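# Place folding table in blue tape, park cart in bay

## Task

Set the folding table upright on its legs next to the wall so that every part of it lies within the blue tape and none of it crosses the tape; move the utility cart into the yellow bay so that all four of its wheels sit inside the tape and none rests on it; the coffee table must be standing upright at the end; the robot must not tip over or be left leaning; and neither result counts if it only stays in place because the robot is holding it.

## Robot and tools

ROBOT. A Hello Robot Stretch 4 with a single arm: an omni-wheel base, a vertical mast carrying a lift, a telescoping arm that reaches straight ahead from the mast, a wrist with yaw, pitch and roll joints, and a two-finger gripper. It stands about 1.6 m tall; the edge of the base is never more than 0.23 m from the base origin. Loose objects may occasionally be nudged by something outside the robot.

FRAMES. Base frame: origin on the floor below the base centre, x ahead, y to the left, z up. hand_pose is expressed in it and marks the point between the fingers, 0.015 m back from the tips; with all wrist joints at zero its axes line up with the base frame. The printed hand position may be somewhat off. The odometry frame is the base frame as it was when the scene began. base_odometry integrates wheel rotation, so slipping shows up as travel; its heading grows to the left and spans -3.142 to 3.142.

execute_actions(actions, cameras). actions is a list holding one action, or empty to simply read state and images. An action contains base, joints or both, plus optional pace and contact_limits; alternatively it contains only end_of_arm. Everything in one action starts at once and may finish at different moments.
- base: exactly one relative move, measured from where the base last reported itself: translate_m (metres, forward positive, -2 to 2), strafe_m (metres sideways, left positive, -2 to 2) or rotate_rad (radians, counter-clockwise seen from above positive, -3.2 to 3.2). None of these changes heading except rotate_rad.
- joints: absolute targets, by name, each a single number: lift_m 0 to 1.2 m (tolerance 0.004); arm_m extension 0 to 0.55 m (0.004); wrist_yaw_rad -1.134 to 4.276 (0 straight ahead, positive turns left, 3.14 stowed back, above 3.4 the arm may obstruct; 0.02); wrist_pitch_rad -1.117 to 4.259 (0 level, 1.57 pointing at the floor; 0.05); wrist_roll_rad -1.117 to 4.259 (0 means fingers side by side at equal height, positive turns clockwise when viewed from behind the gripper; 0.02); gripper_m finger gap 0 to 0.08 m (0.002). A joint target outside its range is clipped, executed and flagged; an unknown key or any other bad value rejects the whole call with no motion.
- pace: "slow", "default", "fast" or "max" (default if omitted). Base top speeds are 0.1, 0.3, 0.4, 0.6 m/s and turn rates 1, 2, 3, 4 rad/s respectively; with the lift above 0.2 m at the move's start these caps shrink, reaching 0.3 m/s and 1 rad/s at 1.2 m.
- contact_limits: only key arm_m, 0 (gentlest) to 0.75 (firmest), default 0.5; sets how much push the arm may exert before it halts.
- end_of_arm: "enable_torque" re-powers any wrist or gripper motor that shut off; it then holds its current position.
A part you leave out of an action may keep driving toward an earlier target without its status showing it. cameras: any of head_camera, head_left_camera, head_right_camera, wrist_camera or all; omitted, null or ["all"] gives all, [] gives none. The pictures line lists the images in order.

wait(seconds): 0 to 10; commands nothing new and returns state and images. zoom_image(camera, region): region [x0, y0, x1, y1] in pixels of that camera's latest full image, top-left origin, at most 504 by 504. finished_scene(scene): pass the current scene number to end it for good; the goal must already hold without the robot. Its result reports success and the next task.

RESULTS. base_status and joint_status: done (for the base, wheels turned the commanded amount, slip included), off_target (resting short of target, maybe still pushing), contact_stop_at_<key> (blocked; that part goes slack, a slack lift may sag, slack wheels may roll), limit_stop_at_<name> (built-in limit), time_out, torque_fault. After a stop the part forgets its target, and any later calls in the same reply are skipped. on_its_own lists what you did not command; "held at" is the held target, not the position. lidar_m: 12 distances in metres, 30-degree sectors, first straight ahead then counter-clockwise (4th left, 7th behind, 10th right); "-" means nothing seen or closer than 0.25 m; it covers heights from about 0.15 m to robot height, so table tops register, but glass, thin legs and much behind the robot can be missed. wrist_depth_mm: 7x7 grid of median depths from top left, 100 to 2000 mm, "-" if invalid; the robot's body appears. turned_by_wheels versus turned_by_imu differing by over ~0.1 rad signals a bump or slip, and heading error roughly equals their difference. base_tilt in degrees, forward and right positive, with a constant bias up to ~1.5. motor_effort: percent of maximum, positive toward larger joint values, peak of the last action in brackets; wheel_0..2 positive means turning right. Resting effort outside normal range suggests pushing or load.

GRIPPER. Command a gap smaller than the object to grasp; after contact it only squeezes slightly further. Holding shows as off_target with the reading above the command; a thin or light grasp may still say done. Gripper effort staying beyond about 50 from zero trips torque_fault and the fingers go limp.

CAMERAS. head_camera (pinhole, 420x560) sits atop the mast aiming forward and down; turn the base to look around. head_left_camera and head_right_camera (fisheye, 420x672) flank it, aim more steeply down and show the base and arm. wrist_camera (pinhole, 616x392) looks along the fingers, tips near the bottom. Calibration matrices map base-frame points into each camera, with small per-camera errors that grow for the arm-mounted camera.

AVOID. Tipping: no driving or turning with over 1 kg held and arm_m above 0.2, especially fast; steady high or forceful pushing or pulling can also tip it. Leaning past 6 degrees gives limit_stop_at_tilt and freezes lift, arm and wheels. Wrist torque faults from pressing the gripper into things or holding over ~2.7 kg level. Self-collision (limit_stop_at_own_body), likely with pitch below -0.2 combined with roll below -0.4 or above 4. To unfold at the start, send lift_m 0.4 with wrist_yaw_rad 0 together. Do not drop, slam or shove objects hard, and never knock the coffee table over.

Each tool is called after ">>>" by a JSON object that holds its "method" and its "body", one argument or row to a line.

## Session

>>> {"method": "execute_actions", "body": {
  "actions": []
}}

Scene clock: 0.00 s.
base_odometry: x=+0.000 y=+0.000 heading=+0.000 (m, m, rad; odometry frame)
turned_by_wheels: +0.000 (rad since the last result)
turned_by_imu: +0.000 (rad since the last result)
base_tilt: forward=-0.2 right=+0.3 (deg)
lidar_m: 1.58 1.40 1.33 1.75 1.69 1.14 0.85 0.86 0.89 0.83 0.79 0.85
base_status: not commanded
joint_positions: lift_m=+0.176 arm_m=+0.001 wrist_yaw_rad=+3.066 wrist_pitch_rad=+0.005 wrist_roll_rad=+0.002 gripper_m=+0.040
joint_status: not commanded
motor_effort: lift_m=+20 arm_m=-1 wrist_yaw_rad=+1 wrist_pitch_rad=-8 wrist_roll_rad=+0 gripper_m=-2 wheel_0=+0 wheel_1=+0 wheel_2=+0 (%)
hand_pose: x=-0.0339 y=+0.1032 z=+0.3532 quat_wxyz=(+0.038, -0.002, +0.001, +0.999) (m; base frame)
wrist_depth_mm: - 143 1042 1229 1430 1708 1499 / - 142 1060 1205 1430 1708 1499 / - 140 1025 1205 1397 1661 1499 / 116 141 1025 1205 1397 1708 1499 / 809 904 1025 1182 1397 1708 1464 / 831 917 1025 1182 1366 1499 1464 / 809 854 122 976 103 1008 991
pictures: head_camera, head_left_camera, head_right_camera, wrist_camera
camera_calibration (this result's frames):
wrist_camera: T_world_to_cam=[[0.108696, 0.994074, -0.00146667, -0.101992], [-0.00331508, -0.00111292, -0.999994, 0.408509], [-0.99407, 0.1087, 0.00317447, 0.103514], [0, 0, 0, 1]] pos_world=[0.11534, 0.0905898, 0.408028]
Images, in order (width x height): head_camera 420x560, head_left_camera 420x672, head_right_camera 420x672, wrist_camera 616x392.

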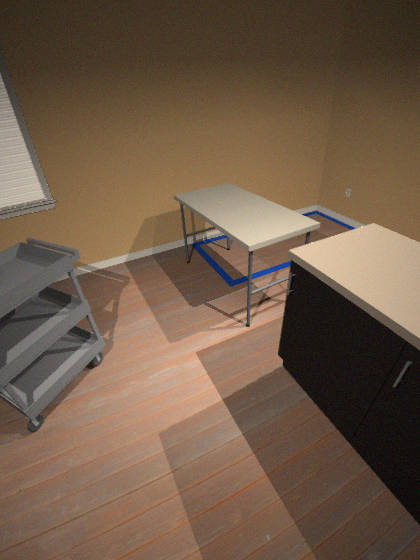

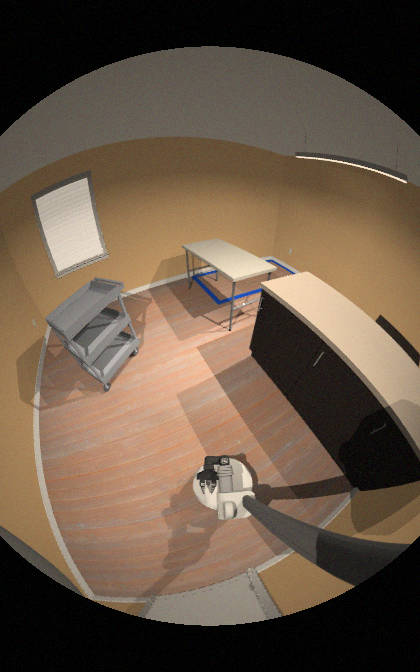

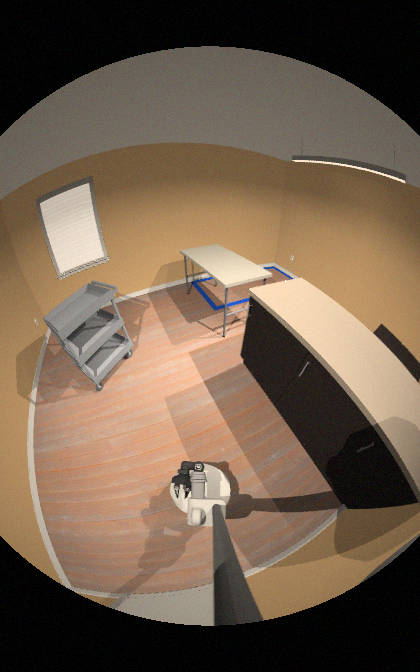

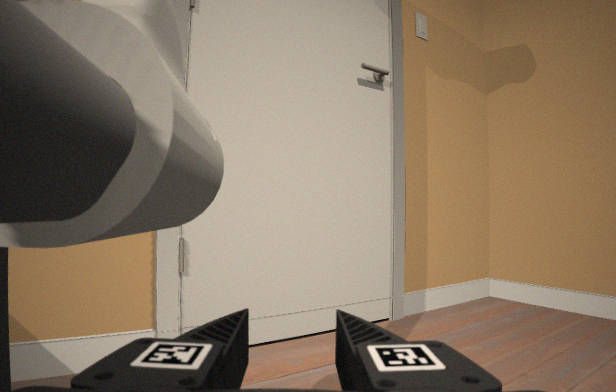

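>>> {"method": "execute_actions", "body": {
  "actions": [
    {"base":{"translate_m":1.5},"pace":"fast"}
  ],
  "cameras": []
}}

>>> {"method": "execute_actions", "body": {
  "actions": [
    {"base":{"rotate_rad":-1.2}}
  ],
  "cameras": ["head_camera","head_left_camera"]
}}

Scene clock: 16.03 s.
base_odometry: x=+1.500 y=+0.000 heading=+0.000 (m, m, rad; odometry frame)
turned_by_wheels: +0.000 (rad since the last result)
turned_by_imu: -0.002 (rad since the last result)
base_tilt: forward=-0.2 right=+0.3 (deg)
lidar_m: 0.29 0.83 1.63 0.77 0.90 2.49 2.28 0.55 0.43 0.61 0.25 0.25
base_status: done
joint_positions: lift_m=+0.176 arm_m=+0.001 wrist_yaw_rad=+3.066 wrist_pitch_rad=+0.005 wrist_roll_rad=+0.002 gripper_m=+0.040
joint_status: not commanded
motor_effort: lift_m=+20(20) arm_m=-1(1) wrist_yaw_rad=-1(0) wrist_pitch_rad=-9(9) wrist_roll_rad=+0(0) gripper_m=-1(0) wheel_0=-1(6) wheel_1=-1(5) wheel_2=+0(10) (%)
hand_pose: x=-0.0339 y=+0.1032 z=+0.3532 quat_wxyz=(+0.038, -0.002, +0.001, +0.999) (m; base frame)
wrist_depth_mm: - 143 - - - - - / - 142 - - - - - / - 140 - - - - - / 116 141 - - - - - / 1661 - - - - - - / 1397 1499 1499 1576 1576 1537 1464 / 960 991 122 960 103 1008 991
pictures: none
No camera images: the call's "cameras" was empty. Leave "cameras" out to get every camera's image.

Scene clock: 17.87 s.
base_odometry: x=+1.500 y=+0.000 heading=-1.200 (m, m, rad; odometry frame)
turned_by_wheels: -1.200 (rad since the last result)
turned_by_imu: -1.191 (rad since the last result)
base_tilt: forward=-0.2 right=+0.2 (deg)
lidar_m: 0.25 0.25 0.25 0.52 1.56 0.78 0.79 2.42 2.34 0.98 0.41 0.52
base_status: done
joint_positions: lift_m=+0.176 arm_m=+0.001 wrist_yaw_rad=+3.066 wrist_pitch_rad=+0.005 wrist_roll_rad=+0.002 gripper_m=+0.040
joint_status: not commanded
motor_effort: lift_m=+20(20) arm_m=-1(1) wrist_yaw_rad=+0(2) wrist_pitch_rad=-9(9) wrist_roll_rad=+0(2) gripper_m=-1(1) wheel_0=-1(5) wheel_1=+0(6) wheel_2=-1(6) (%)
hand_pose: x=-0.0339 y=+0.1032 z=+0.3532 quat_wxyz=(+0.038, -0.002, +0.001, +0.999) (m; base frame)
wrist_depth_mm: - 143 - - - - 1618 / - 142 1205 1060 - - 1661 / - 139 1499 - - - 1661 / 116 141 1060 1060 - - 1618 / - - - 1708 - - 1618 / 1430 1464 1205 991 1397 1537 1499 / 946 991 122 976 103 1025 991
pictures: head_camera, head_left_camera
Images, in order (width x height): head_camera 420x560, head_left_camera 420x672.

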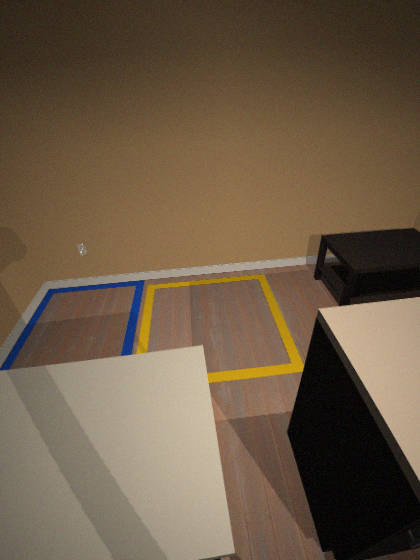

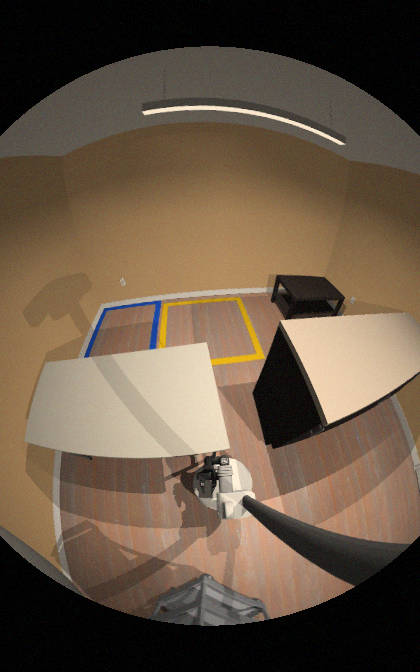

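>>> {"method": "execute_actions", "body": {
  "actions": [
    {"base":{"rotate_rad":0.18}}
  ],
  "cameras": []
}}

>>> {"method": "execute_actions", "body": {
  "actions": [
    {"base":{"translate_m":1.4}}
  ],
  "cameras": ["head_left_camera"]
}}

Scene clock: 22.97 s.
base_odometry: x=+1.500 y=+0.000 heading=-1.020 (m, m, rad; odometry frame)
turned_by_wheels: +0.180 (rad since the last result)
turned_by_imu: +0.178 (rad since the last result)
base_tilt: forward=-0.2 right=+0.3 (deg)
lidar_m: 0.25 0.25 0.29 0.97 1.65 0.78 0.90 2.55 2.26 0.48 0.44 0.64
base_status: done
joint_positions: lift_m=+0.176 arm_m=+0.001 wrist_yaw_rad=+3.066 wrist_pitch_rad=+0.005 wrist_roll_rad=+0.002 gripper_m=+0.040
joint_status: not commanded
motor_effort: lift_m=+19(20) arm_m=-1(1) wrist_yaw_rad=+0(1) wrist_pitch_rad=-9(9) wrist_roll_rad=-1(1) gripper_m=-1(0) wheel_0=+2(6) wheel_1=+1(5) wheel_2=+1(6) (%)
hand_pose: x=-0.0339 y=+0.1032 z=+0.3532 quat_wxyz=(+0.038, -0.002, +0.001, +0.999) (m; base frame)
wrist_depth_mm: - 143 - - - - - / - 142 - 1182 1078 - - / - 140 1397 - - - 1983 / 116 140 1308 1182 1098 - 1983 / - - - - - - 1983 / 1366 1499 1397 1138 1042 1499 1499 / 960 976 122 960 103 1025 1008
pictures: none
No camera images: the call's "cameras" was empty. Leave "cameras" out to get every camera's image.

Scene clock: 29.10 s.
base_odometry: x=+2.233 y=-1.193 heading=-1.020 (m, m, rad; odometry frame)
turned_by_wheels: +0.000 (rad since the last result)
turned_by_imu: -0.001 (rad since the last result)
base_tilt: forward=-0.2 right=+0.3 (deg)
lidar_m: 0.25 0.25 0.25 0.25 0.25 0.34 2.17 0.80 0.99 1.25 1.30 1.00
base_status: done
joint_positions: lift_m=+0.176 arm_m=+0.001 wrist_yaw_rad=+3.066 wrist_pitch_rad=+0.005 wrist_roll_rad=+0.002 gripper_m=+0.040
joint_status: not commanded
motor_effort: lift_m=+20(20) arm_m=-1(1) wrist_yaw_rad=+1(2) wrist_pitch_rad=-9(9) wrist_roll_rad=+1(1) gripper_m=+0(2) wheel_0=+6(10) wheel_1=+1(7) wheel_2=-2(14) (%)
hand_pose: x=-0.0339 y=+0.1032 z=+0.3532 quat_wxyz=(+0.038, -0.002, +0.001, +0.999) (m; base frame)
wrist_depth_mm: - 143 - - - 574 580 / - 142 - - - 820 768 / - 140 - - - - 1756 / 116 141 - - - - 1863 / 798 1229 - - - - 1808 / 878 1205 1537 1576 1537 1499 1464 / 878 976 122 976 103 946 960
pictures: head_left_camera
Images, in order (width x height): head_left_camera 420x672.

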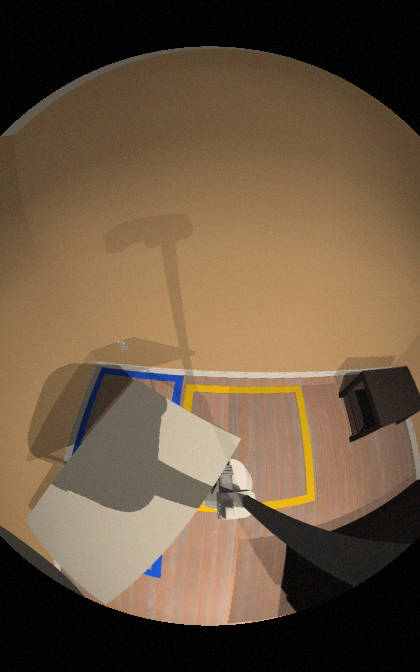

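>>> {"method": "execute_actions", "body": {
  "actions": [
    {"base":{"strafe_m":-0.3}}
  ],
  "cameras": []
}}

>>> {"method": "execute_actions", "body": {
  "actions": [
    {"base":{"translate_m":0.27}}
  ],
  "cameras": []
}}

>>> {"method": "execute_actions", "body": {
  "actions": [
    {"base":{"strafe_m":0.62},"pace":"slow"}
  ],
  "cameras": []
}}

>>> {"method": "execute_actions", "body": {
  "actions": [
    {"base":{"strafe_m":-0.25}}
  ],
  "cameras": []
}}

>>> {"method": "execute_actions", "body": {
  "actions": [
    {"base":{"translate_m":-1.7},"pace":"fast"}
  ],
  "cameras": []
}}

>>> {"method": "execute_actions", "body": {
  "actions": [
    {"base":{"strafe_m":0.7}}
  ],
  "cameras": ["head_camera","head_left_camera"]
}}

Scene clock: 51.73 s.
base_odometry: x=+1.977 y=-1.350 heading=-1.020 (m, m, rad; odometry frame)
turned_by_wheels: +0.000 (rad since the last result)
turned_by_imu: -0.001 (rad since the last result)
base_tilt: forward=-0.1 right=+0.3 (deg)
lidar_m: 0.95 1.04 0.32 0.32 0.51 2.25 0.68 0.68 1.01 0.95 1.02 0.97
base_status: done
joint_positions: lift_m=+0.176 arm_m=+0.001 wrist_yaw_rad=+3.066 wrist_pitch_rad=+0.005 wrist_roll_rad=+0.002 gripper_m=+0.040
joint_status: not commanded
motor_effort: lift_m=+20(20) arm_m=-1(1) wrist_yaw_rad=+1(2) wrist_pitch_rad=-9(8) wrist_roll_rad=+1(1) gripper_m=-1(2) wheel_0=-1(14) wheel_1=+1(9) wheel_2=+0(2) (%)
hand_pose: x=-0.0339 y=+0.1032 z=+0.3532 quat_wxyz=(+0.038, -0.002, +0.001, +0.999) (m; base frame)
wrist_depth_mm: - 143 - - - - - / - 142 - - - - - / - 140 - - - - - / 116 141 - - - - - / 759 768 - - - - - / 759 768 1255 1537 1576 1499 1336 / 750 750 122 976 103 991 946
pictures: none
No camera images: the call's "cameras" was empty. Leave "cameras" out to get every camera's image.

Scene clock: 54.10 s.
base_odometry: x=+2.119 y=-1.580 heading=-1.019 (m, m, rad; odometry frame)
turned_by_wheels: +0.000 (rad since the last result)
turned_by_imu: +0.000 (rad since the last result)
base_tilt: forward=-0.2 right=+0.3 (deg)
lidar_m: 0.67 0.72 0.54 0.25 0.29 0.84 0.93 0.99 1.45 0.96 0.92 0.70
base_status: done
joint_positions: lift_m=+0.176 arm_m=+0.001 wrist_yaw_rad=+3.066 wrist_pitch_rad=+0.005 wrist_roll_rad=+0.002 gripper_m=+0.040
joint_status: not commanded
motor_effort: lift_m=+20(20) arm_m=-1(2) wrist_yaw_rad=+1(1) wrist_pitch_rad=-9(9) wrist_roll_rad=+0(1) gripper_m=-1(1) wheel_0=+1(4) wheel_1=+1(5) wheel_2=+2(8) (%)
hand_pose: x=-0.0339 y=+0.1032 z=+0.3532 quat_wxyz=(+0.038, -0.002, +0.001, +0.999) (m; base frame)
wrist_depth_mm: - 143 - - - - 580 / - 142 - - - - 788 / - 140 1537 - - - - / 116 140 1537 - - - - / 1025 1042 1537 - - - - / 1042 1042 1229 1537 1537 1499 1499 / 931 976 122 946 103 1008 991
pictures: none
No camera images: the call's "cameras" was empty. Leave "cameras" out to get every camera's image.

Scene clock: 61.43 s.
base_odometry: x=+2.647 y=-1.255 heading=-1.019 (m, m, rad; odometry frame)
turned_by_wheels: +0.000 (rad since the last result)
turned_by_imu: -0.005 (rad since the last result)
base_tilt: forward=-0.2 right=+0.2 (deg)
lidar_m: 0.74 0.81 1.06 0.25 0.25 0.32 2.42 1.22 1.36 1.55 0.99 0.77
base_status: done
joint_positions: lift_m=+0.176 arm_m=+0.001 wrist_yaw_rad=+3.066 wrist_pitch_rad=+0.005 wrist_roll_rad=+0.002 gripper_m=+0.040
joint_status: not commanded
motor_effort: lift_m=+20(20) arm_m=-1(1) wrist_yaw_rad=+0(0) wrist_pitch_rad=-9(9) wrist_roll_rad=+2(1) gripper_m=-2(0) wheel_0=-5(8) wheel_1=+3(6) wheel_2=+2(3) (%)
hand_pose: x=-0.0339 y=+0.1032 z=+0.3532 quat_wxyz=(+0.038, -0.002, +0.001, +0.999) (m; base frame)
wrist_depth_mm: - 143 - - 661 521 569 / - 142 - - 904 691 723 / - 140 - - - 1118 1229 / 116 141 - - - - 1255 / 1205 - - - - 1229 1255 / 1255 1464 1576 1576 1537 1229 1229 / 960 976 122 946 103 168 960
pictures: none
No camera images: the call's "cameras" was empty. Leave "cameras" out to get every camera's image.

Scene clock: 63.57 s.
base_odometry: x=+2.434 y=-1.386 heading=-1.019 (m, m, rad; odometry frame)
turned_by_wheels: +0.000 (rad since the last result)
turned_by_imu: +0.000 (rad since the last result)
base_tilt: forward=-0.2 right=+0.2 (deg)
lidar_m: 0.72 0.77 1.15 0.38 0.45 0.82 2.43 1.07 1.40 1.31 0.96 0.73
base_status: done
joint_positions: lift_m=+0.176 arm_m=+0.001 wrist_yaw_rad=+3.066 wrist_pitch_rad=+0.005 wrist_roll_rad=+0.002 gripper_m=+0.040
joint_status: not commanded
motor_effort: lift_m=+20(20) arm_m=-1(1) wrist_yaw_rad=-1(1) wrist_pitch_rad=-8(8) wrist_roll_rad=+1(1) gripper_m=-1(1) wheel_0=-2(6) wheel_1=+0(9) wheel_2=+1(3) (%)
hand_pose: x=-0.0339 y=+0.1032 z=+0.3532 quat_wxyz=(+0.038, -0.002, +0.001, +0.999) (m; base frame)
wrist_depth_mm: - 143 - - - - 574 / - 142 - - - 991 788 / - 140 - - - 1983 1537 / 115 141 - - - - 1661 / 1008 1464 - - - - 1618 / 1008 1308 1576 1618 1537 1499 1499 / 946 976 122 946 103 1025 1008
pictures: none
No camera images: the call's "cameras" was empty. Leave "cameras" out to get every camera's image.

Scene clock: 69.17 s.
base_odometry: x=+1.543 y=+0.062 heading=-1.019 (m, m, rad; odometry frame)
turned_by_wheels: +0.000 (rad since the last result)
turned_by_imu: -0.003 (rad since the last result)
base_tilt: forward=-0.1 right=+0.3 (deg)
lidar_m: 1.69 0.98 0.89 1.45 1.57 0.73 0.78 2.51 2.32 0.60 0.50 0.72
base_status: done
joint_positions: lift_m=+0.176 arm_m=+0.001 wrist_yaw_rad=+3.066 wrist_pitch_rad=+0.005 wrist_roll_rad=+0.002 gripper_m=+0.040
joint_status: not commanded
motor_effort: lift_m=+20(20) arm_m=-2(2) wrist_yaw_rad=-1(2) wrist_pitch_rad=-9(9) wrist_roll_rad=+0(0) gripper_m=-2(0) wheel_0=+1(6) wheel_1=+0(8) wheel_2=-2(11) (%)
hand_pose: x=-0.0339 y=+0.1032 z=+0.3532 quat_wxyz=(+0.038, -0.002, +0.001, +0.999) (m; base frame)
wrist_depth_mm: - 143 - - - - 1921 / - 142 - 1042 1118 - 1983 / - 140 - - - - 1921 / 116 141 1118 1025 1118 - 1863 / - - - - - - 1863 / 1397 1464 1308 976 1098 1537 1499 / 931 960 122 946 103 1008 991
pictures: none
No camera images: the call's "cameras" was empty. Leave "cameras" out to get every camera's image.

Scene clock: 72.83 s.
base_odometry: x=+2.139 y=+0.429 heading=-1.019 (m, m, rad; odometry frame)
turned_by_wheels: +0.000 (rad since the last result)
turned_by_imu: -0.003 (rad since the last result)
base_tilt: forward=-0.2 right=+0.3 (deg)
lidar_m: 0.51 0.55 0.77 0.74 0.82 1.17 0.85 0.80 3.03 1.19 1.23 2.53
base_status: done
joint_positions: lift_m=+0.176 arm_m=+0.001 wrist_yaw_rad=+3.066 wrist_pitch_rad=+0.005 wrist_roll_rad=+0.002 gripper_m=+0.040
joint_status: not commanded
motor_effort: lift_m=+20(20) arm_m=-1(1) wrist_yaw_rad=+0(2) wrist_pitch_rad=-8(9) wrist_roll_rad=+1(0) gripper_m=-1(1) wheel_0=+0(8) wheel_1=+1(5) wheel_2=-1(2) (%)
hand_pose: x=-0.0339 y=+0.1032 z=+0.3532 quat_wxyz=(+0.038, -0.002, +0.001, +0.999) (m; base frame)
wrist_depth_mm: - 143 - - - 1336 931 / - 142 - - - 1336 904 / - 140 - - - 1336 931 / 115 141 - - - 1366 931 / 820 1537 - - - 1336 931 / 831 991 1078 1576 1576 1255 931 / 891 960 122 960 104 1025 891
pictures: head_camera, head_left_camera
Images, in order (width x height): head_camera 420x560, head_left_camera 420x672.

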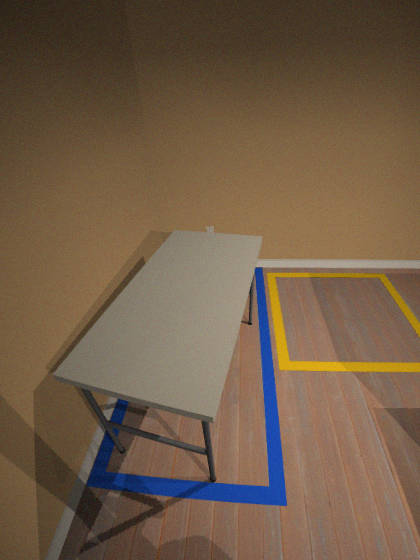

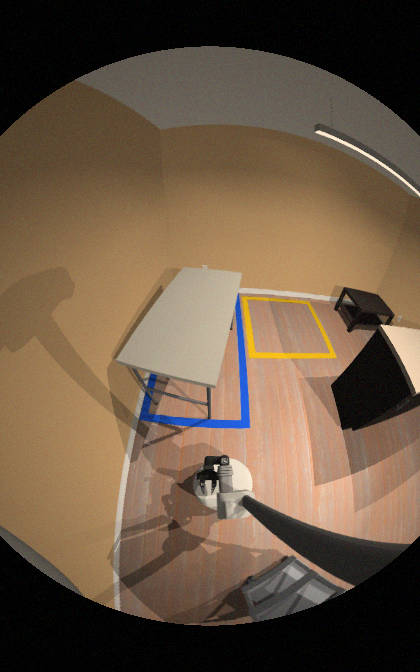

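Leg (0.58,-0.03) → about (0.85,-0.18).

>>> {"method": "execute_actions", "body": {
  "actions": [
    {"base":{"strafe_m":0.3}}
  ],
  "cameras": []
}}

>>> {"method": "execute_actions", "body": {
  "actions": [
    {"base":{"rotate_rad":-0.5}}
  ],
  "cameras": []
}}

>>> {"method": "execute_actions", "body": {
  "actions": [
    {"base":{"translate_m":0.76},"pace":"slow"}
  ],
  "cameras": []
}}

>>> {"method": "execute_actions", "body": {
  "actions": [
    {"base":{"rotate_rad":0.42}}
  ],
  "cameras": []
}}

>>> {"method": "execute_actions", "body": {
  "actions": [
    {"base":{"translate_m":-0.6}}
  ],
  "cameras": ["head_camera","head_right_camera"]
}}

Scene clock: 84.23 s.
base_odometry: x=+2.395 y=+0.586 heading=-1.019 (m, m, rad; odometry frame)
turned_by_wheels: +0.000 (rad since the last result)
turned_by_imu: -0.003 (rad since the last result)
base_tilt: forward=-0.2 right=+0.3 (deg)
lidar_m: 0.54 0.63 0.46 0.45 0.49 0.73 2.22 0.97 0.99 1.50 1.55 0.55
base_status: done
joint_positions: lift_m=+0.176 arm_m=+0.001 wrist_yaw_rad=+3.066 wrist_pitch_rad=+0.005 wrist_roll_rad=+0.002 gripper_m=+0.040
joint_status: not commanded
motor_effort: lift_m=+20(20) arm_m=-2(2) wrist_yaw_rad=+0(1) wrist_pitch_rad=-9(9) wrist_roll_rad=+1(1) gripper_m=-1(1) wheel_0=+0(7) wheel_1=+0(9) wheel_2=-1(1) (%)
hand_pose: x=-0.0339 y=+0.1032 z=+0.3532 quat_wxyz=(+0.038, -0.002, +0.001, +0.999) (m; base frame)
wrist_depth_mm: - 143 - - 1499 732 525 / - 142 - - 1464 750 512 / - 140 - - 1537 741 521 / 116 141 - - 1499 750 521 / 1308 - - - 1499 732 517 / 1008 1308 1499 1576 1255 723 504 / 946 976 122 960 103 668 517
pictures: none
No camera images: the call's "cameras" was empty. Leave "cameras" out to get every camera's image.

Scene clock: 85.50 s.
base_odometry: x=+2.395 y=+0.586 heading=-1.520 (m, m, rad; odometry frame)
turned_by_wheels: -0.500 (rad since the last result)
turned_by_imu: -0.497 (rad since the last result)
base_tilt: forward=-0.2 right=+0.3 (deg)
lidar_m: 0.54 0.55 0.60 0.46 0.45 0.49 0.77 2.25 0.96 1.00 1.48 1.55
base_status: done
joint_positions: lift_m=+0.176 arm_m=+0.001 wrist_yaw_rad=+3.066 wrist_pitch_rad=+0.005 wrist_roll_rad=+0.002 gripper_m=+0.040
joint_status: not commanded
motor_effort: lift_m=+20(20) arm_m=-2(1) wrist_yaw_rad=+1(1) wrist_pitch_rad=-8(9) wrist_roll_rad=+1(1) gripper_m=+0(1) wheel_0=+0(5) wheel_1=-1(6) wheel_2=+0(6) (%)
hand_pose: x=-0.0339 y=+0.1032 z=+0.3532 quat_wxyz=(+0.038, -0.002, +0.001, +0.999) (m; base frame)
wrist_depth_mm: - 143 1661 946 634 484 404 / - 142 1464 931 634 480 404 / - 140 1229 904 634 480 402 / 116 141 1205 931 634 480 397 / 1983 - 1618 904 621 477 397 / 1397 1464 1336 891 591 469 397 / 960 991 122 854 103 445 392
pictures: none
No camera images: the call's "cameras" was empty. Leave "cameras" out to get every camera's image.

Scene clock: 94.40 s.
base_odometry: x=+2.434 y=-0.173 heading=-1.519 (m, m, rad; odometry frame)
turned_by_wheels: +0.000 (rad since the last result)
turned_by_imu: -0.003 (rad since the last result)
base_tilt: forward=-0.2 right=+0.3 (deg)
lidar_m: 0.25 0.25 0.25 0.26 0.74 0.82 1.26 1.43 1.48 1.14 1.14 2.13
base_status: done
joint_positions: lift_m=+0.176 arm_m=+0.000 wrist_yaw_rad=+3.071 wrist_pitch_rad=+0.005 wrist_roll_rad=+0.002 gripper_m=+0.040
joint_status: not commanded
motor_effort: lift_m=+17(20) arm_m=+0(1) wrist_yaw_rad=-13(18) wrist_pitch_rad=-8(10) wrist_roll_rad=+1(1) gripper_m=+0(0) wheel_0=+2(5) wheel_1=+5(7) wheel_2=-5(8) (%)
hand_pose: x=-0.0346 y=+0.1023 z=+0.3534 quat_wxyz=(+0.036, -0.002, +0.001, +0.999) (m; base frame)
wrist_depth_mm: - 142 - 1576 1118 820 668 / - 142 - 1618 1098 831 683 / - 137 - 1576 1098 831 676 / 114 140 - 1576 1098 820 683 / 1430 - - 1499 1042 820 676 / 1336 1464 1499 1366 1008 798 661 / 946 976 122 960 103 750 647
pictures: none
No camera images: the call's "cameras" was empty. Leave "cameras" out to get every camera's image.

Scene clock: 95.60 s.
base_odometry: x=+2.434 y=-0.173 heading=-1.099 (m, m, rad; odometry frame)
turned_by_wheels: +0.420 (rad since the last result)
turned_by_imu: +0.416 (rad since the last result)
base_tilt: forward=-0.2 right=+0.4 (deg)
lidar_m: 0.25 0.25 0.25 0.77 0.79 1.11 1.46 1.42 1.19 1.13 2.14 0.26
base_status: done
joint_positions: lift_m=+0.176 arm_m=+0.000 wrist_yaw_rad=+3.066 wrist_pitch_rad=+0.005 wrist_roll_rad=+0.002 gripper_m=+0.040
joint_status: not commanded
motor_effort: lift_m=+17(17) arm_m=+0(1) wrist_yaw_rad=-1(13) wrist_pitch_rad=-9(9) wrist_roll_rad=+1(1) gripper_m=-1(1) wheel_0=+0(7) wheel_1=+1(3) wheel_2=+0(11) (%)
hand_pose: x=-0.0342 y=+0.1031 z=+0.3534 quat_wxyz=(+0.038, -0.002, +0.001, +0.999) (m; base frame)
wrist_depth_mm: - 143 - - - 1182 866 / - 142 - - - 1182 866 / - 140 1756 - - 1205 878 / 115 141 - - - 1205 866 / - 1576 - - - 1182 866 / 1366 1430 1499 1537 1576 1160 854 / 946 960 122 960 103 976 831
pictures: none
No camera images: the call's "cameras" was empty. Leave "cameras" out to get every camera's image.

Scene clock: 99.10 s.
base_odometry: x=+2.161 y=+0.362 heading=-1.099 (m, m, rad; odometry frame)
turned_by_wheels: +0.000 (rad since the last result)
turned_by_imu: -0.001 (rad since the last result)
base_tilt: forward=-0.1 right=+0.3 (deg)
lidar_m: 0.75 0.80 0.81 0.76 0.81 1.10 0.96 0.85 3.04 1.16 1.18 2.50
base_status: done
joint_positions: lift_m=+0.176 arm_m=+0.000 wrist_yaw_rad=+3.066 wrist_pitch_rad=+0.005 wrist_roll_rad=+0.002 gripper_m=+0.040
joint_status: not commanded
motor_effort: lift_m=+18(18) arm_m=+0(0) wrist_yaw_rad=+0(2) wrist_pitch_rad=-10(8) wrist_roll_rad=+2(1) gripper_m=+0(1) wheel_0=+1(5) wheel_1=+1(4) wheel_2=-2(8) (%)
hand_pose: x=-0.0342 y=+0.1032 z=+0.3534 quat_wxyz=(+0.038, -0.002, +0.001, +0.999) (m; base frame)
wrist_depth_mm: - 142 - - - 1205 866 / - 142 - - - 1182 878 / - 139 - - - 1205 866 / 115 140 - - - 1205 891 / 854 1499 - - - 1182 866 / 891 1078 1499 1576 1576 1182 854 / 917 991 122 976 103 946 831
pictures: head_camera, head_right_camera
Images, in order (width x height): head_camera 420x560, head_right_camera 420x672.

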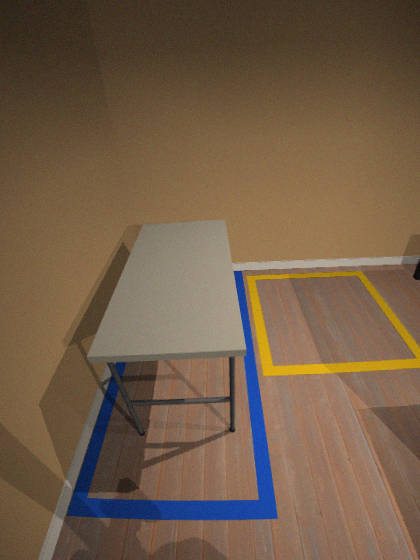

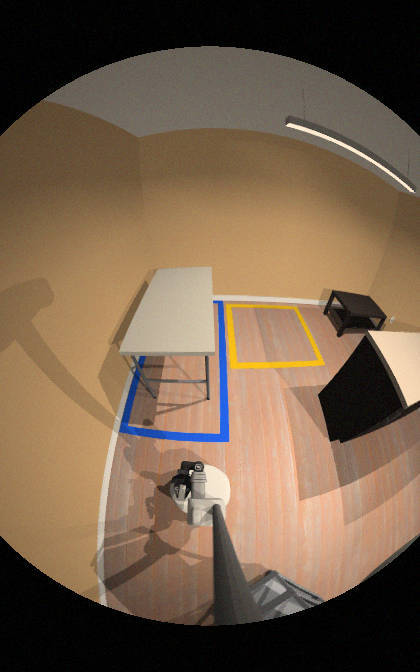

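Good. Go behind the cart.

>>> {"method": "execute_actions", "body": {
  "actions": [
    {"base":{"strafe_m":0.25}}
  ],
  "cameras": []
}}

>>> {"method": "execute_actions", "body": {
  "actions": [
    {"base":{"translate_m":-1.9},"pace":"fast","joints":{"lift_m":1.0,"wrist_yaw_rad":0,"wrist_pitch_rad":0.9,"gripper_m":0}}
  ],
  "cameras": ["head_right_camera"]
}}

Scene clock: 107.70 s.
base_odometry: x=+2.384 y=+0.475 heading=-1.099 (m, m, rad; odometry frame)
turned_by_wheels: +0.000 (rad since the last result)
turned_by_imu: -0.002 (rad since the last result)
base_tilt: forward=-0.2 right=+0.3 (deg)
lidar_m: 0.76 0.75 0.53 0.51 0.54 0.75 2.24 1.00 1.02 1.40 1.45 0.78
base_status: done
joint_positions: lift_m=+0.176 arm_m=+0.000 wrist_yaw_rad=+3.066 wrist_pitch_rad=+0.005 wrist_roll_rad=+0.002 gripper_m=+0.040
joint_status: not commanded
motor_effort: lift_m=+18(17) arm_m=+0(0) wrist_yaw_rad=+1(1) wrist_pitch_rad=-8(8) wrist_roll_rad=+1(1) gripper_m=+0(2) wheel_0=+1(8) wheel_1=-1(6) wheel_2=-1(1) (%)
hand_pose: x=-0.0342 y=+0.1032 z=+0.3534 quat_wxyz=(+0.038, -0.002, +0.001, +0.999) (m; base frame)
wrist_depth_mm: - 143 - - 1336 759 559 / - 142 - - 1336 768 559 / - 140 - - 1366 768 559 / 116 140 - - 1336 768 564 / 1025 - - - 1366 759 544 / 1042 1308 1537 1537 1229 759 549 / 946 960 122 976 104 676 549
pictures: none
No camera images: the call's "cameras" was empty. Leave "cameras" out to get every camera's image.

Scene clock: 113.83 s.
base_odometry: x=+1.522 y=+2.168 heading=-1.099 (m, m, rad; odometry frame)
turned_by_wheels: +0.000 (rad since the last result)
turned_by_imu: -0.003 (rad since the last result)
base_tilt: forward=-0.2 right=+0.2 (deg)
lidar_m: 2.07 0.71 0.49 0.52 0.53 0.43 0.42 0.42 0.63 1.66 0.83 0.85
base_status: done
joint_positions: lift_m=+1.000 arm_m=+0.000 wrist_yaw_rad=+0.000 wrist_pitch_rad=+0.902 wrist_roll_rad=+0.002 gripper_m=+0.000
joint_status: all done
motor_effort: lift_m=+22(23) arm_m=+0(0) wrist_yaw_rad=+0(6) wrist_pitch_rad=-5(9) wrist_roll_rad=+1(1) gripper_m=-3(4) wheel_0=+0(6) wheel_1=+1(6) wheel_2=+1(11) (%)
hand_pose: x=+0.3032 y=-0.0874 z=+1.0111 quat_wxyz=(+0.900, +0.001, +0.436, +0.000) (m; base frame)
wrist_depth_mm: 891 1281 - - - 750 820 / 866 1281 - - - 668 715 / 904 1336 1808 1808 1863 1042 609 / 891 1336 1537 1618 1576 946 946 / 904 1308 1336 1366 1308 1138 831 / 904 1182 1205 1255 1255 1078 904 / 917 1078 110 113 1138 1078 991
pictures: head_right_camera
Images, in order (width x height): head_right_camera 420x672.

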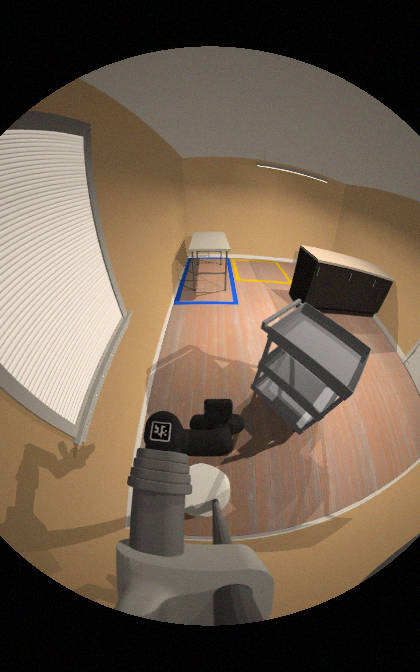

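>>> {"method": "execute_actions", "body": {
  "actions": [
    {"base":{"strafe_m":-0.8},"joints":{"arm_m":0.55}}
  ],
  "cameras": ["head_camera","wrist_camera"]
}}

Scene clock: 125.97 s.
base_odometry: x=+0.809 y=+1.805 heading=-1.099 (m, m, rad; odometry frame)
turned_by_wheels: +0.000 (rad since the last result)
turned_by_imu: +0.003 (rad since the last result)
base_tilt: forward=-0.2 right=+0.3 (deg)
lidar_m: 0.36 0.56 1.32 1.31 0.60 0.45 0.41 0.43 0.62 1.78 2.47 0.54
base_status: done
joint_positions: lift_m=+1.000 arm_m=+0.549 wrist_yaw_rad=+0.000 wrist_pitch_rad=+0.902 wrist_roll_rad=+0.002 gripper_m=+0.000
joint_status: all done
motor_effort: lift_m=+22(22) arm_m=+4(3) wrist_yaw_rad=+0(0) wrist_pitch_rad=-5(6) wrist_roll_rad=+2(0) gripper_m=-2(3) wheel_0=-1(9) wheel_1=+0(8) wheel_2=+1(1) (%)
hand_pose: x=+0.8520 y=-0.0874 z=+1.0112 quat_wxyz=(+0.900, +0.001, +0.436, +0.000) (m; base frame)
wrist_depth_mm: - - - - - 1336 1336 / 1983 - - - 1983 1464 1499 / 1756 1708 1708 1808 1756 1808 1756 / 392 424 459 1576 1537 1618 1576 / 394 418 427 1308 1366 1397 1397 / 370 377 382 349 1255 1281 1255 / 340 342 110 112 1078 1138 1138
pictures: head_camera, wrist_camera
camera_calibration (this result's frames):
wrist_camera: T_world_to_cam=[[-0.0217226, -0.99945, 0.0250624, -0.0977414], [-0.779586, 0.00123891, -0.626294, 1.35296], [0.625919, -0.033143, -0.779184, 0.401211], [0, 0, 0, 1]] pos_world=[0.801496, -0.0860665, 1.16242]
Images, in order (width x height): head_camera 420x560, wrist_camera 616x392.

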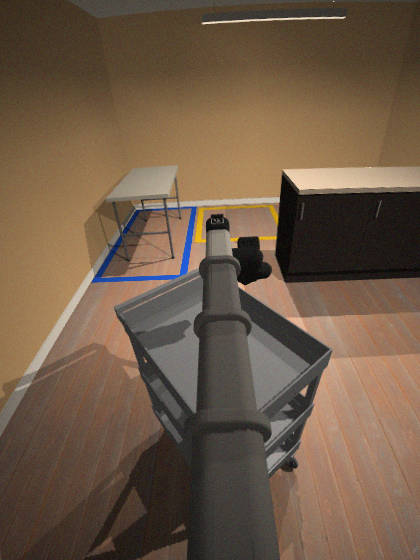

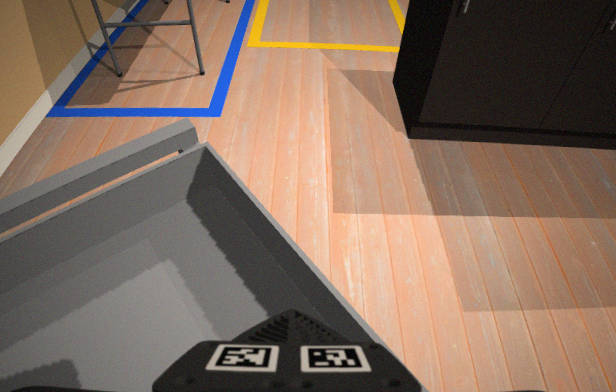

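>>> {"method": "execute_actions", "body": {
  "actions": [
    {"joints":{"lift_m":0.83}}
  ],
  "cameras": []
}}

>>> {"method": "execute_actions", "body": {
  "actions": [
    {"base":{"translate_m":0.75},"pace":"slow"}
  ],
  "cameras": ["head_camera","head_right_camera"]
}}

Scene clock: 132.10 s.
base_odometry: x=+0.809 y=+1.805 heading=-1.099 (m, m, rad; odometry frame)
turned_by_wheels: +0.000 (rad since the last result)
turned_by_imu: -0.001 (rad since the last result)
base_tilt: forward=-0.2 right=+0.3 (deg)
lidar_m: 0.37 0.57 1.33 1.30 0.61 0.44 0.40 0.45 0.62 1.78 2.48 0.52
base_status: not commanded
joint_positions: lift_m=+0.830 arm_m=+0.549 wrist_yaw_rad=+0.000 wrist_pitch_rad=+0.902 wrist_roll_rad=+0.002 gripper_m=+0.000
joint_status: all done
motor_effort: lift_m=+16(20) arm_m=+4(4) wrist_yaw_rad=+1(0) wrist_pitch_rad=-6(5) wrist_roll_rad=+1(0) gripper_m=-2(3) wheel_0=-1(2) wheel_1=+0(0) wheel_2=+1(1) (%)
hand_pose: x=+0.8521 y=-0.0874 z=+0.8417 quat_wxyz=(+0.900, +0.001, +0.436, +0.000) (m; base frame)
wrist_depth_mm: 282 306 1182 - - 1281 1281 / 287 327 309 1808 1708 1499 1464 / 296 296 298 236 1537 1537 1618 / 254 257 259 251 191 1397 1336 / 224 226 230 232 207 163 1229 / 199 202 206 206 202 166 1060 / 183 184 110 112 190 182 -
pictures: none
No camera images: the call's "cameras" was empty. Leave "cameras" out to get every camera's image.

Scene clock: 140.90 s.
base_odometry: x=+1.150 y=+1.137 heading=-1.099 (m, m, rad; odometry frame)
turned_by_wheels: +0.000 (rad since the last result)
turned_by_imu: +0.001 (rad since the last result)
base_tilt: forward=-0.1 right=+0.3 (deg)
lidar_m: 0.33 0.49 1.35 1.27 1.34 1.23 1.16 1.24 1.71 2.40 1.90 0.30
base_status: done
joint_positions: lift_m=+0.830 arm_m=+0.549 wrist_yaw_rad=-0.001 wrist_pitch_rad=+0.905 wrist_roll_rad=+0.002 gripper_m=+0.000
joint_status: not commanded
motor_effort: lift_m=+16(16) arm_m=+4(4) wrist_yaw_rad=+3(3) wrist_pitch_rad=-14(30) wrist_roll_rad=+1(0) gripper_m=-3(2) wheel_0=+2(10) wheel_1=+1(6) wheel_2=-3(5) (%)
hand_pose: x=+0.8515 y=-0.0875 z=+0.8413 quat_wxyz=(+0.899, +0.001, +0.437, -0.001) (m; base frame)
wrist_depth_mm: 1983 - - - - 1060 732 / 1756 1661 1756 1808 1808 1042 741 / 200 1499 1537 1537 1576 1060 759 / 206 209 1336 1308 1336 1060 891 / 216 224 170 1160 1160 1160 1138 / 198 201 200 146 1060 1060 1060 / 182 183 110 113 128 946 976
pictures: head_camera, head_right_camera
Images, in order (width x height): head_camera 420x560, head_right_camera 420x672.

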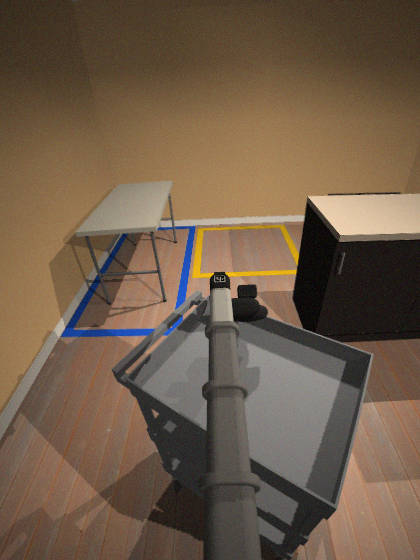

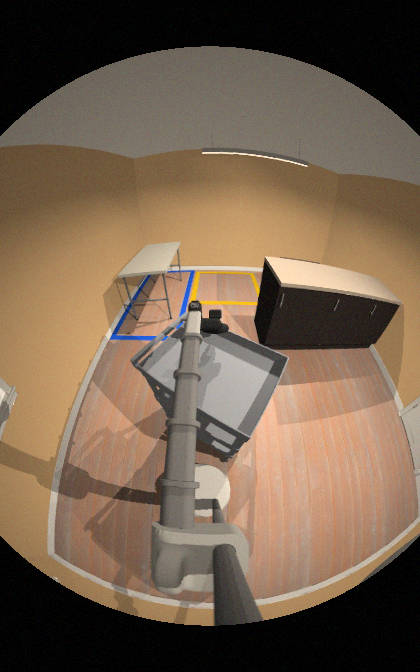

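>>> {"method": "execute_actions", "body": {
  "actions": [
    {"base":{"translate_m":0.76},"pace":"slow"}
  ],
  "cameras": ["head_camera","head_right_camera"]
}}

Scene clock: 156.07 s.
base_odometry: x=+1.495 y=+0.460 heading=-1.099 (m, m, rad; odometry frame)
turned_by_wheels: +0.000 (rad since the last result)
turned_by_imu: -0.004 (rad since the last result)
base_tilt: forward=-0.2 right=+0.3 (deg)
lidar_m: 0.39 0.47 1.35 1.29 1.34 1.87 1.92 2.04 2.51 2.26 0.47 0.40
base_status: done
joint_positions: lift_m=+0.830 arm_m=+0.549 wrist_yaw_rad=-0.001 wrist_pitch_rad=+0.905 wrist_roll_rad=+0.002 gripper_m=+0.000
joint_status: not commanded
motor_effort: lift_m=+16(16) arm_m=+4(4) wrist_yaw_rad=+3(5) wrist_pitch_rad=-15(19) wrist_roll_rad=+0(2) gripper_m=-3(2) wheel_0=+1(4) wheel_1=+1(3) wheel_2=-2(8) (%)
hand_pose: x=+0.8514 y=-0.0876 z=+0.8413 quat_wxyz=(+0.899, +0.001, +0.437, -0.001) (m; base frame)
wrist_depth_mm: 1808 1983 - 1983 1983 1983 1921 / 1708 1708 1808 1808 1808 1808 1808 / 1464 1499 1499 1499 1576 1537 1618 / 1281 1281 1281 1281 1336 1336 1366 / 193 167 157 1182 1182 1229 976 / 197 200 188 150 143 842 715 / 183 183 110 113 167 154 -
pictures: head_camera, head_right_camera
Images, in order (width x height): head_camera 420x560, head_right_camera 420x672.

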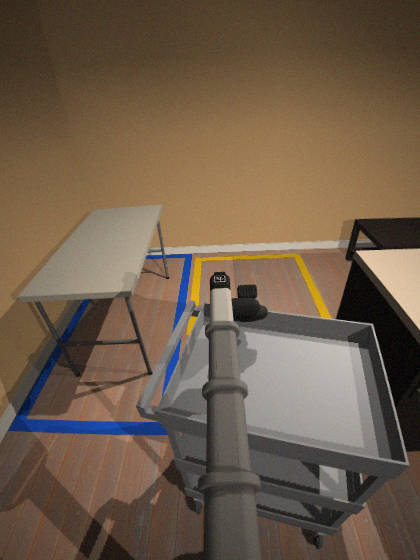

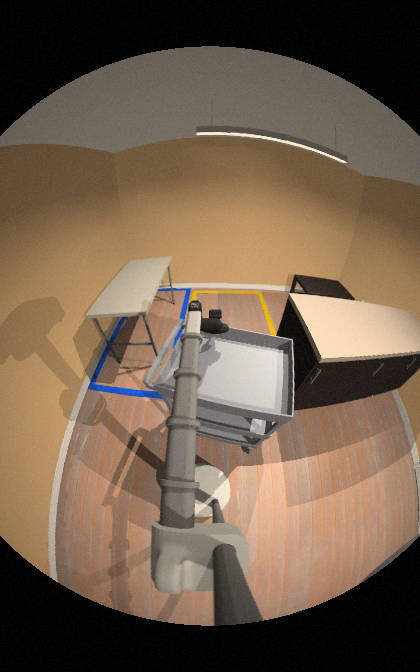

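Bay x≈1.5–2.45; need ~1.4.

>>> {"method": "execute_actions", "body": {
  "actions": [
    {"base":{"translate_m":0.76},"pace":"slow"}
  ],
  "cameras": ["head_right_camera"]
}}

>>> {"method": "execute_actions", "body": {
  "actions": [
    {"base":{"translate_m":0.6},"pace":"slow"}
  ],
  "cameras": ["head_camera","head_right_camera","head_left_camera"]
}}

Scene clock: 171.13 s.
base_odometry: x=+1.840 y=-0.217 heading=-1.100 (m, m, rad; odometry frame)
turned_by_wheels: +0.000 (rad since the last result)
turned_by_imu: -0.006 (rad since the last result)
base_tilt: forward=-0.1 right=+0.3 (deg)
lidar_m: 0.39 0.42 0.58 1.29 1.37 1.84 2.70 2.81 0.65 0.60 0.57 0.41
base_status: done
joint_positions: lift_m=+0.830 arm_m=+0.549 wrist_yaw_rad=-0.002 wrist_pitch_rad=+0.905 wrist_roll_rad=+0.002 gripper_m=+0.000
joint_status: not commanded
motor_effort: lift_m=+16(16) arm_m=+4(4) wrist_yaw_rad=+5(6) wrist_pitch_rad=-15(20) wrist_roll_rad=+1(1) gripper_m=-3(3) wheel_0=+0(5) wheel_1=+0(4) wheel_2=-2(7) (%)
hand_pose: x=+0.8514 y=-0.0877 z=+0.8413 quat_wxyz=(+0.899, +0.001, +0.437, -0.001) (m; base frame)
wrist_depth_mm: 1281 1281 1308 1281 1281 1229 1281 / 1366 1430 1464 1430 1464 1430 1397 / 1464 1499 1499 1537 1499 1576 1537 / 1308 1308 1281 1308 1336 1336 1397 / 1098 1138 1160 1182 1160 1182 1205 / 170 167 164 154 164 167 170 / 182 183 110 113 189 189 -
pictures: head_right_camera
Images, in order (width x height): head_right_camera 420x672.

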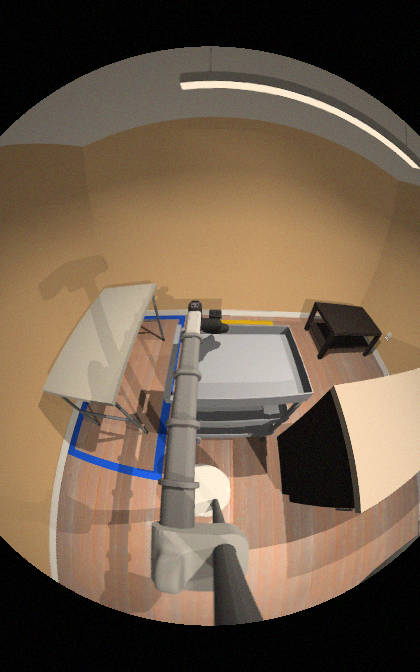

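Scene clock: 178.40 s.
base_odometry: x=+2.112 y=-0.752 heading=-1.100 (m, m, rad; odometry frame)
turned_by_wheels: +0.000 (rad since the last result)
turned_by_imu: -0.005 (rad since the last result)
base_tilt: forward=-0.1 right=+0.2 (deg)
lidar_m: 0.39 0.41 0.46 0.43 0.46 1.87 3.36 0.89 0.63 0.70 0.61 0.40
base_status: done
joint_positions: lift_m=+0.830 arm_m=+0.549 wrist_yaw_rad=-0.002 wrist_pitch_rad=+0.905 wrist_roll_rad=+0.002 gripper_m=+0.000
joint_status: not commanded
motor_effort: lift_m=+16(16) arm_m=+5(4) wrist_yaw_rad=+7(10) wrist_pitch_rad=-14(19) wrist_roll_rad=+1(0) gripper_m=-3(2) wheel_0=+0(4) wheel_1=+1(1) wheel_2=-2(9) (%)
hand_pose: x=+0.8514 y=-0.0877 z=+0.8413 quat_wxyz=(+0.899, +0.002, +0.437, -0.001) (m; base frame)
wrist_depth_mm: 661 661 654 668 661 654 654 / 741 750 750 750 750 741 732 / 854 878 854 866 878 854 854 / 1008 1025 1008 1042 1008 1025 1025 / 1138 1138 1138 1138 1138 1118 1160 / 163 163 162 154 167 172 176 / 182 183 110 112 190 188 -
pictures: head_camera, head_left_camera, head_right_camera
Images, in order (width x height): head_camera 420x560, head_left_camera 420x672, head_right_camera 420x672.

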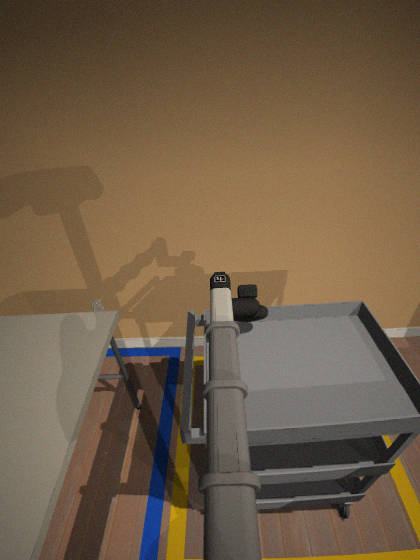

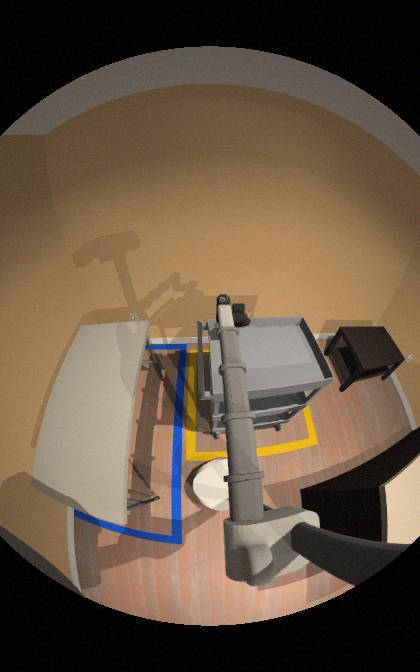

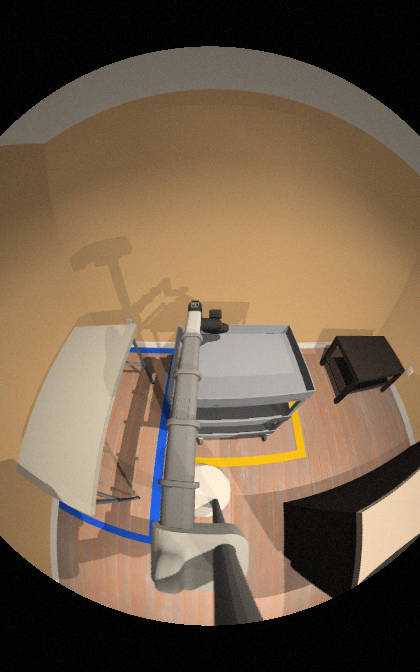

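>>> {"method": "execute_actions", "body": {
  "actions": [
    {"joints":{"lift_m":0.95,"arm_m":0.5}}
  ],
  "cameras": []
}}

>>> {"method": "finished_scene", "body": {
  "scene": 2
}}

Scene clock: 183.77 s.
base_odometry: x=+2.112 y=-0.752 heading=-1.099 (m, m, rad; odometry frame)
turned_by_wheels: +0.000 (rad since the last result)
turned_by_imu: -0.001 (rad since the last result)
base_tilt: forward=-0.1 right=+0.2 (deg)
lidar_m: 0.40 0.44 0.46 0.43 0.46 1.88 3.35 0.91 0.64 0.68 0.57 0.42
base_status: not commanded
joint_positions: lift_m=+0.950 arm_m=+0.501 wrist_yaw_rad=+0.000 wrist_pitch_rad=+0.902 wrist_roll_rad=+0.002 gripper_m=+0.000
joint_status: all done
motor_effort: lift_m=+23(24) arm_m=-5(2) wrist_yaw_rad=+1(6) wrist_pitch_rad=-7(13) wrist_roll_rad=+0(0) gripper_m=-2(2) wheel_0=+0(0) wheel_1=+1(1) wheel_2=+0(2) (%)
hand_pose: x=+0.8035 y=-0.0874 z=+0.9610 quat_wxyz=(+0.900, +0.001, +0.436, -0.001) (m; base frame)
wrist_depth_mm: 707 707 715 715 699 699 707 / 788 788 809 809 809 788 778 / 917 917 917 946 917 917 931 / 1118 1098 1118 1078 1098 1098 1098 / 1229 1255 1281 1255 1255 1255 1255 / 263 279 296 278 303 298 301 / 267 289 110 113 307 304 306
pictures: none
No camera images: the call's "cameras" was empty. Leave "cameras" out to get every camera's image.

The scene is finished: the task was done.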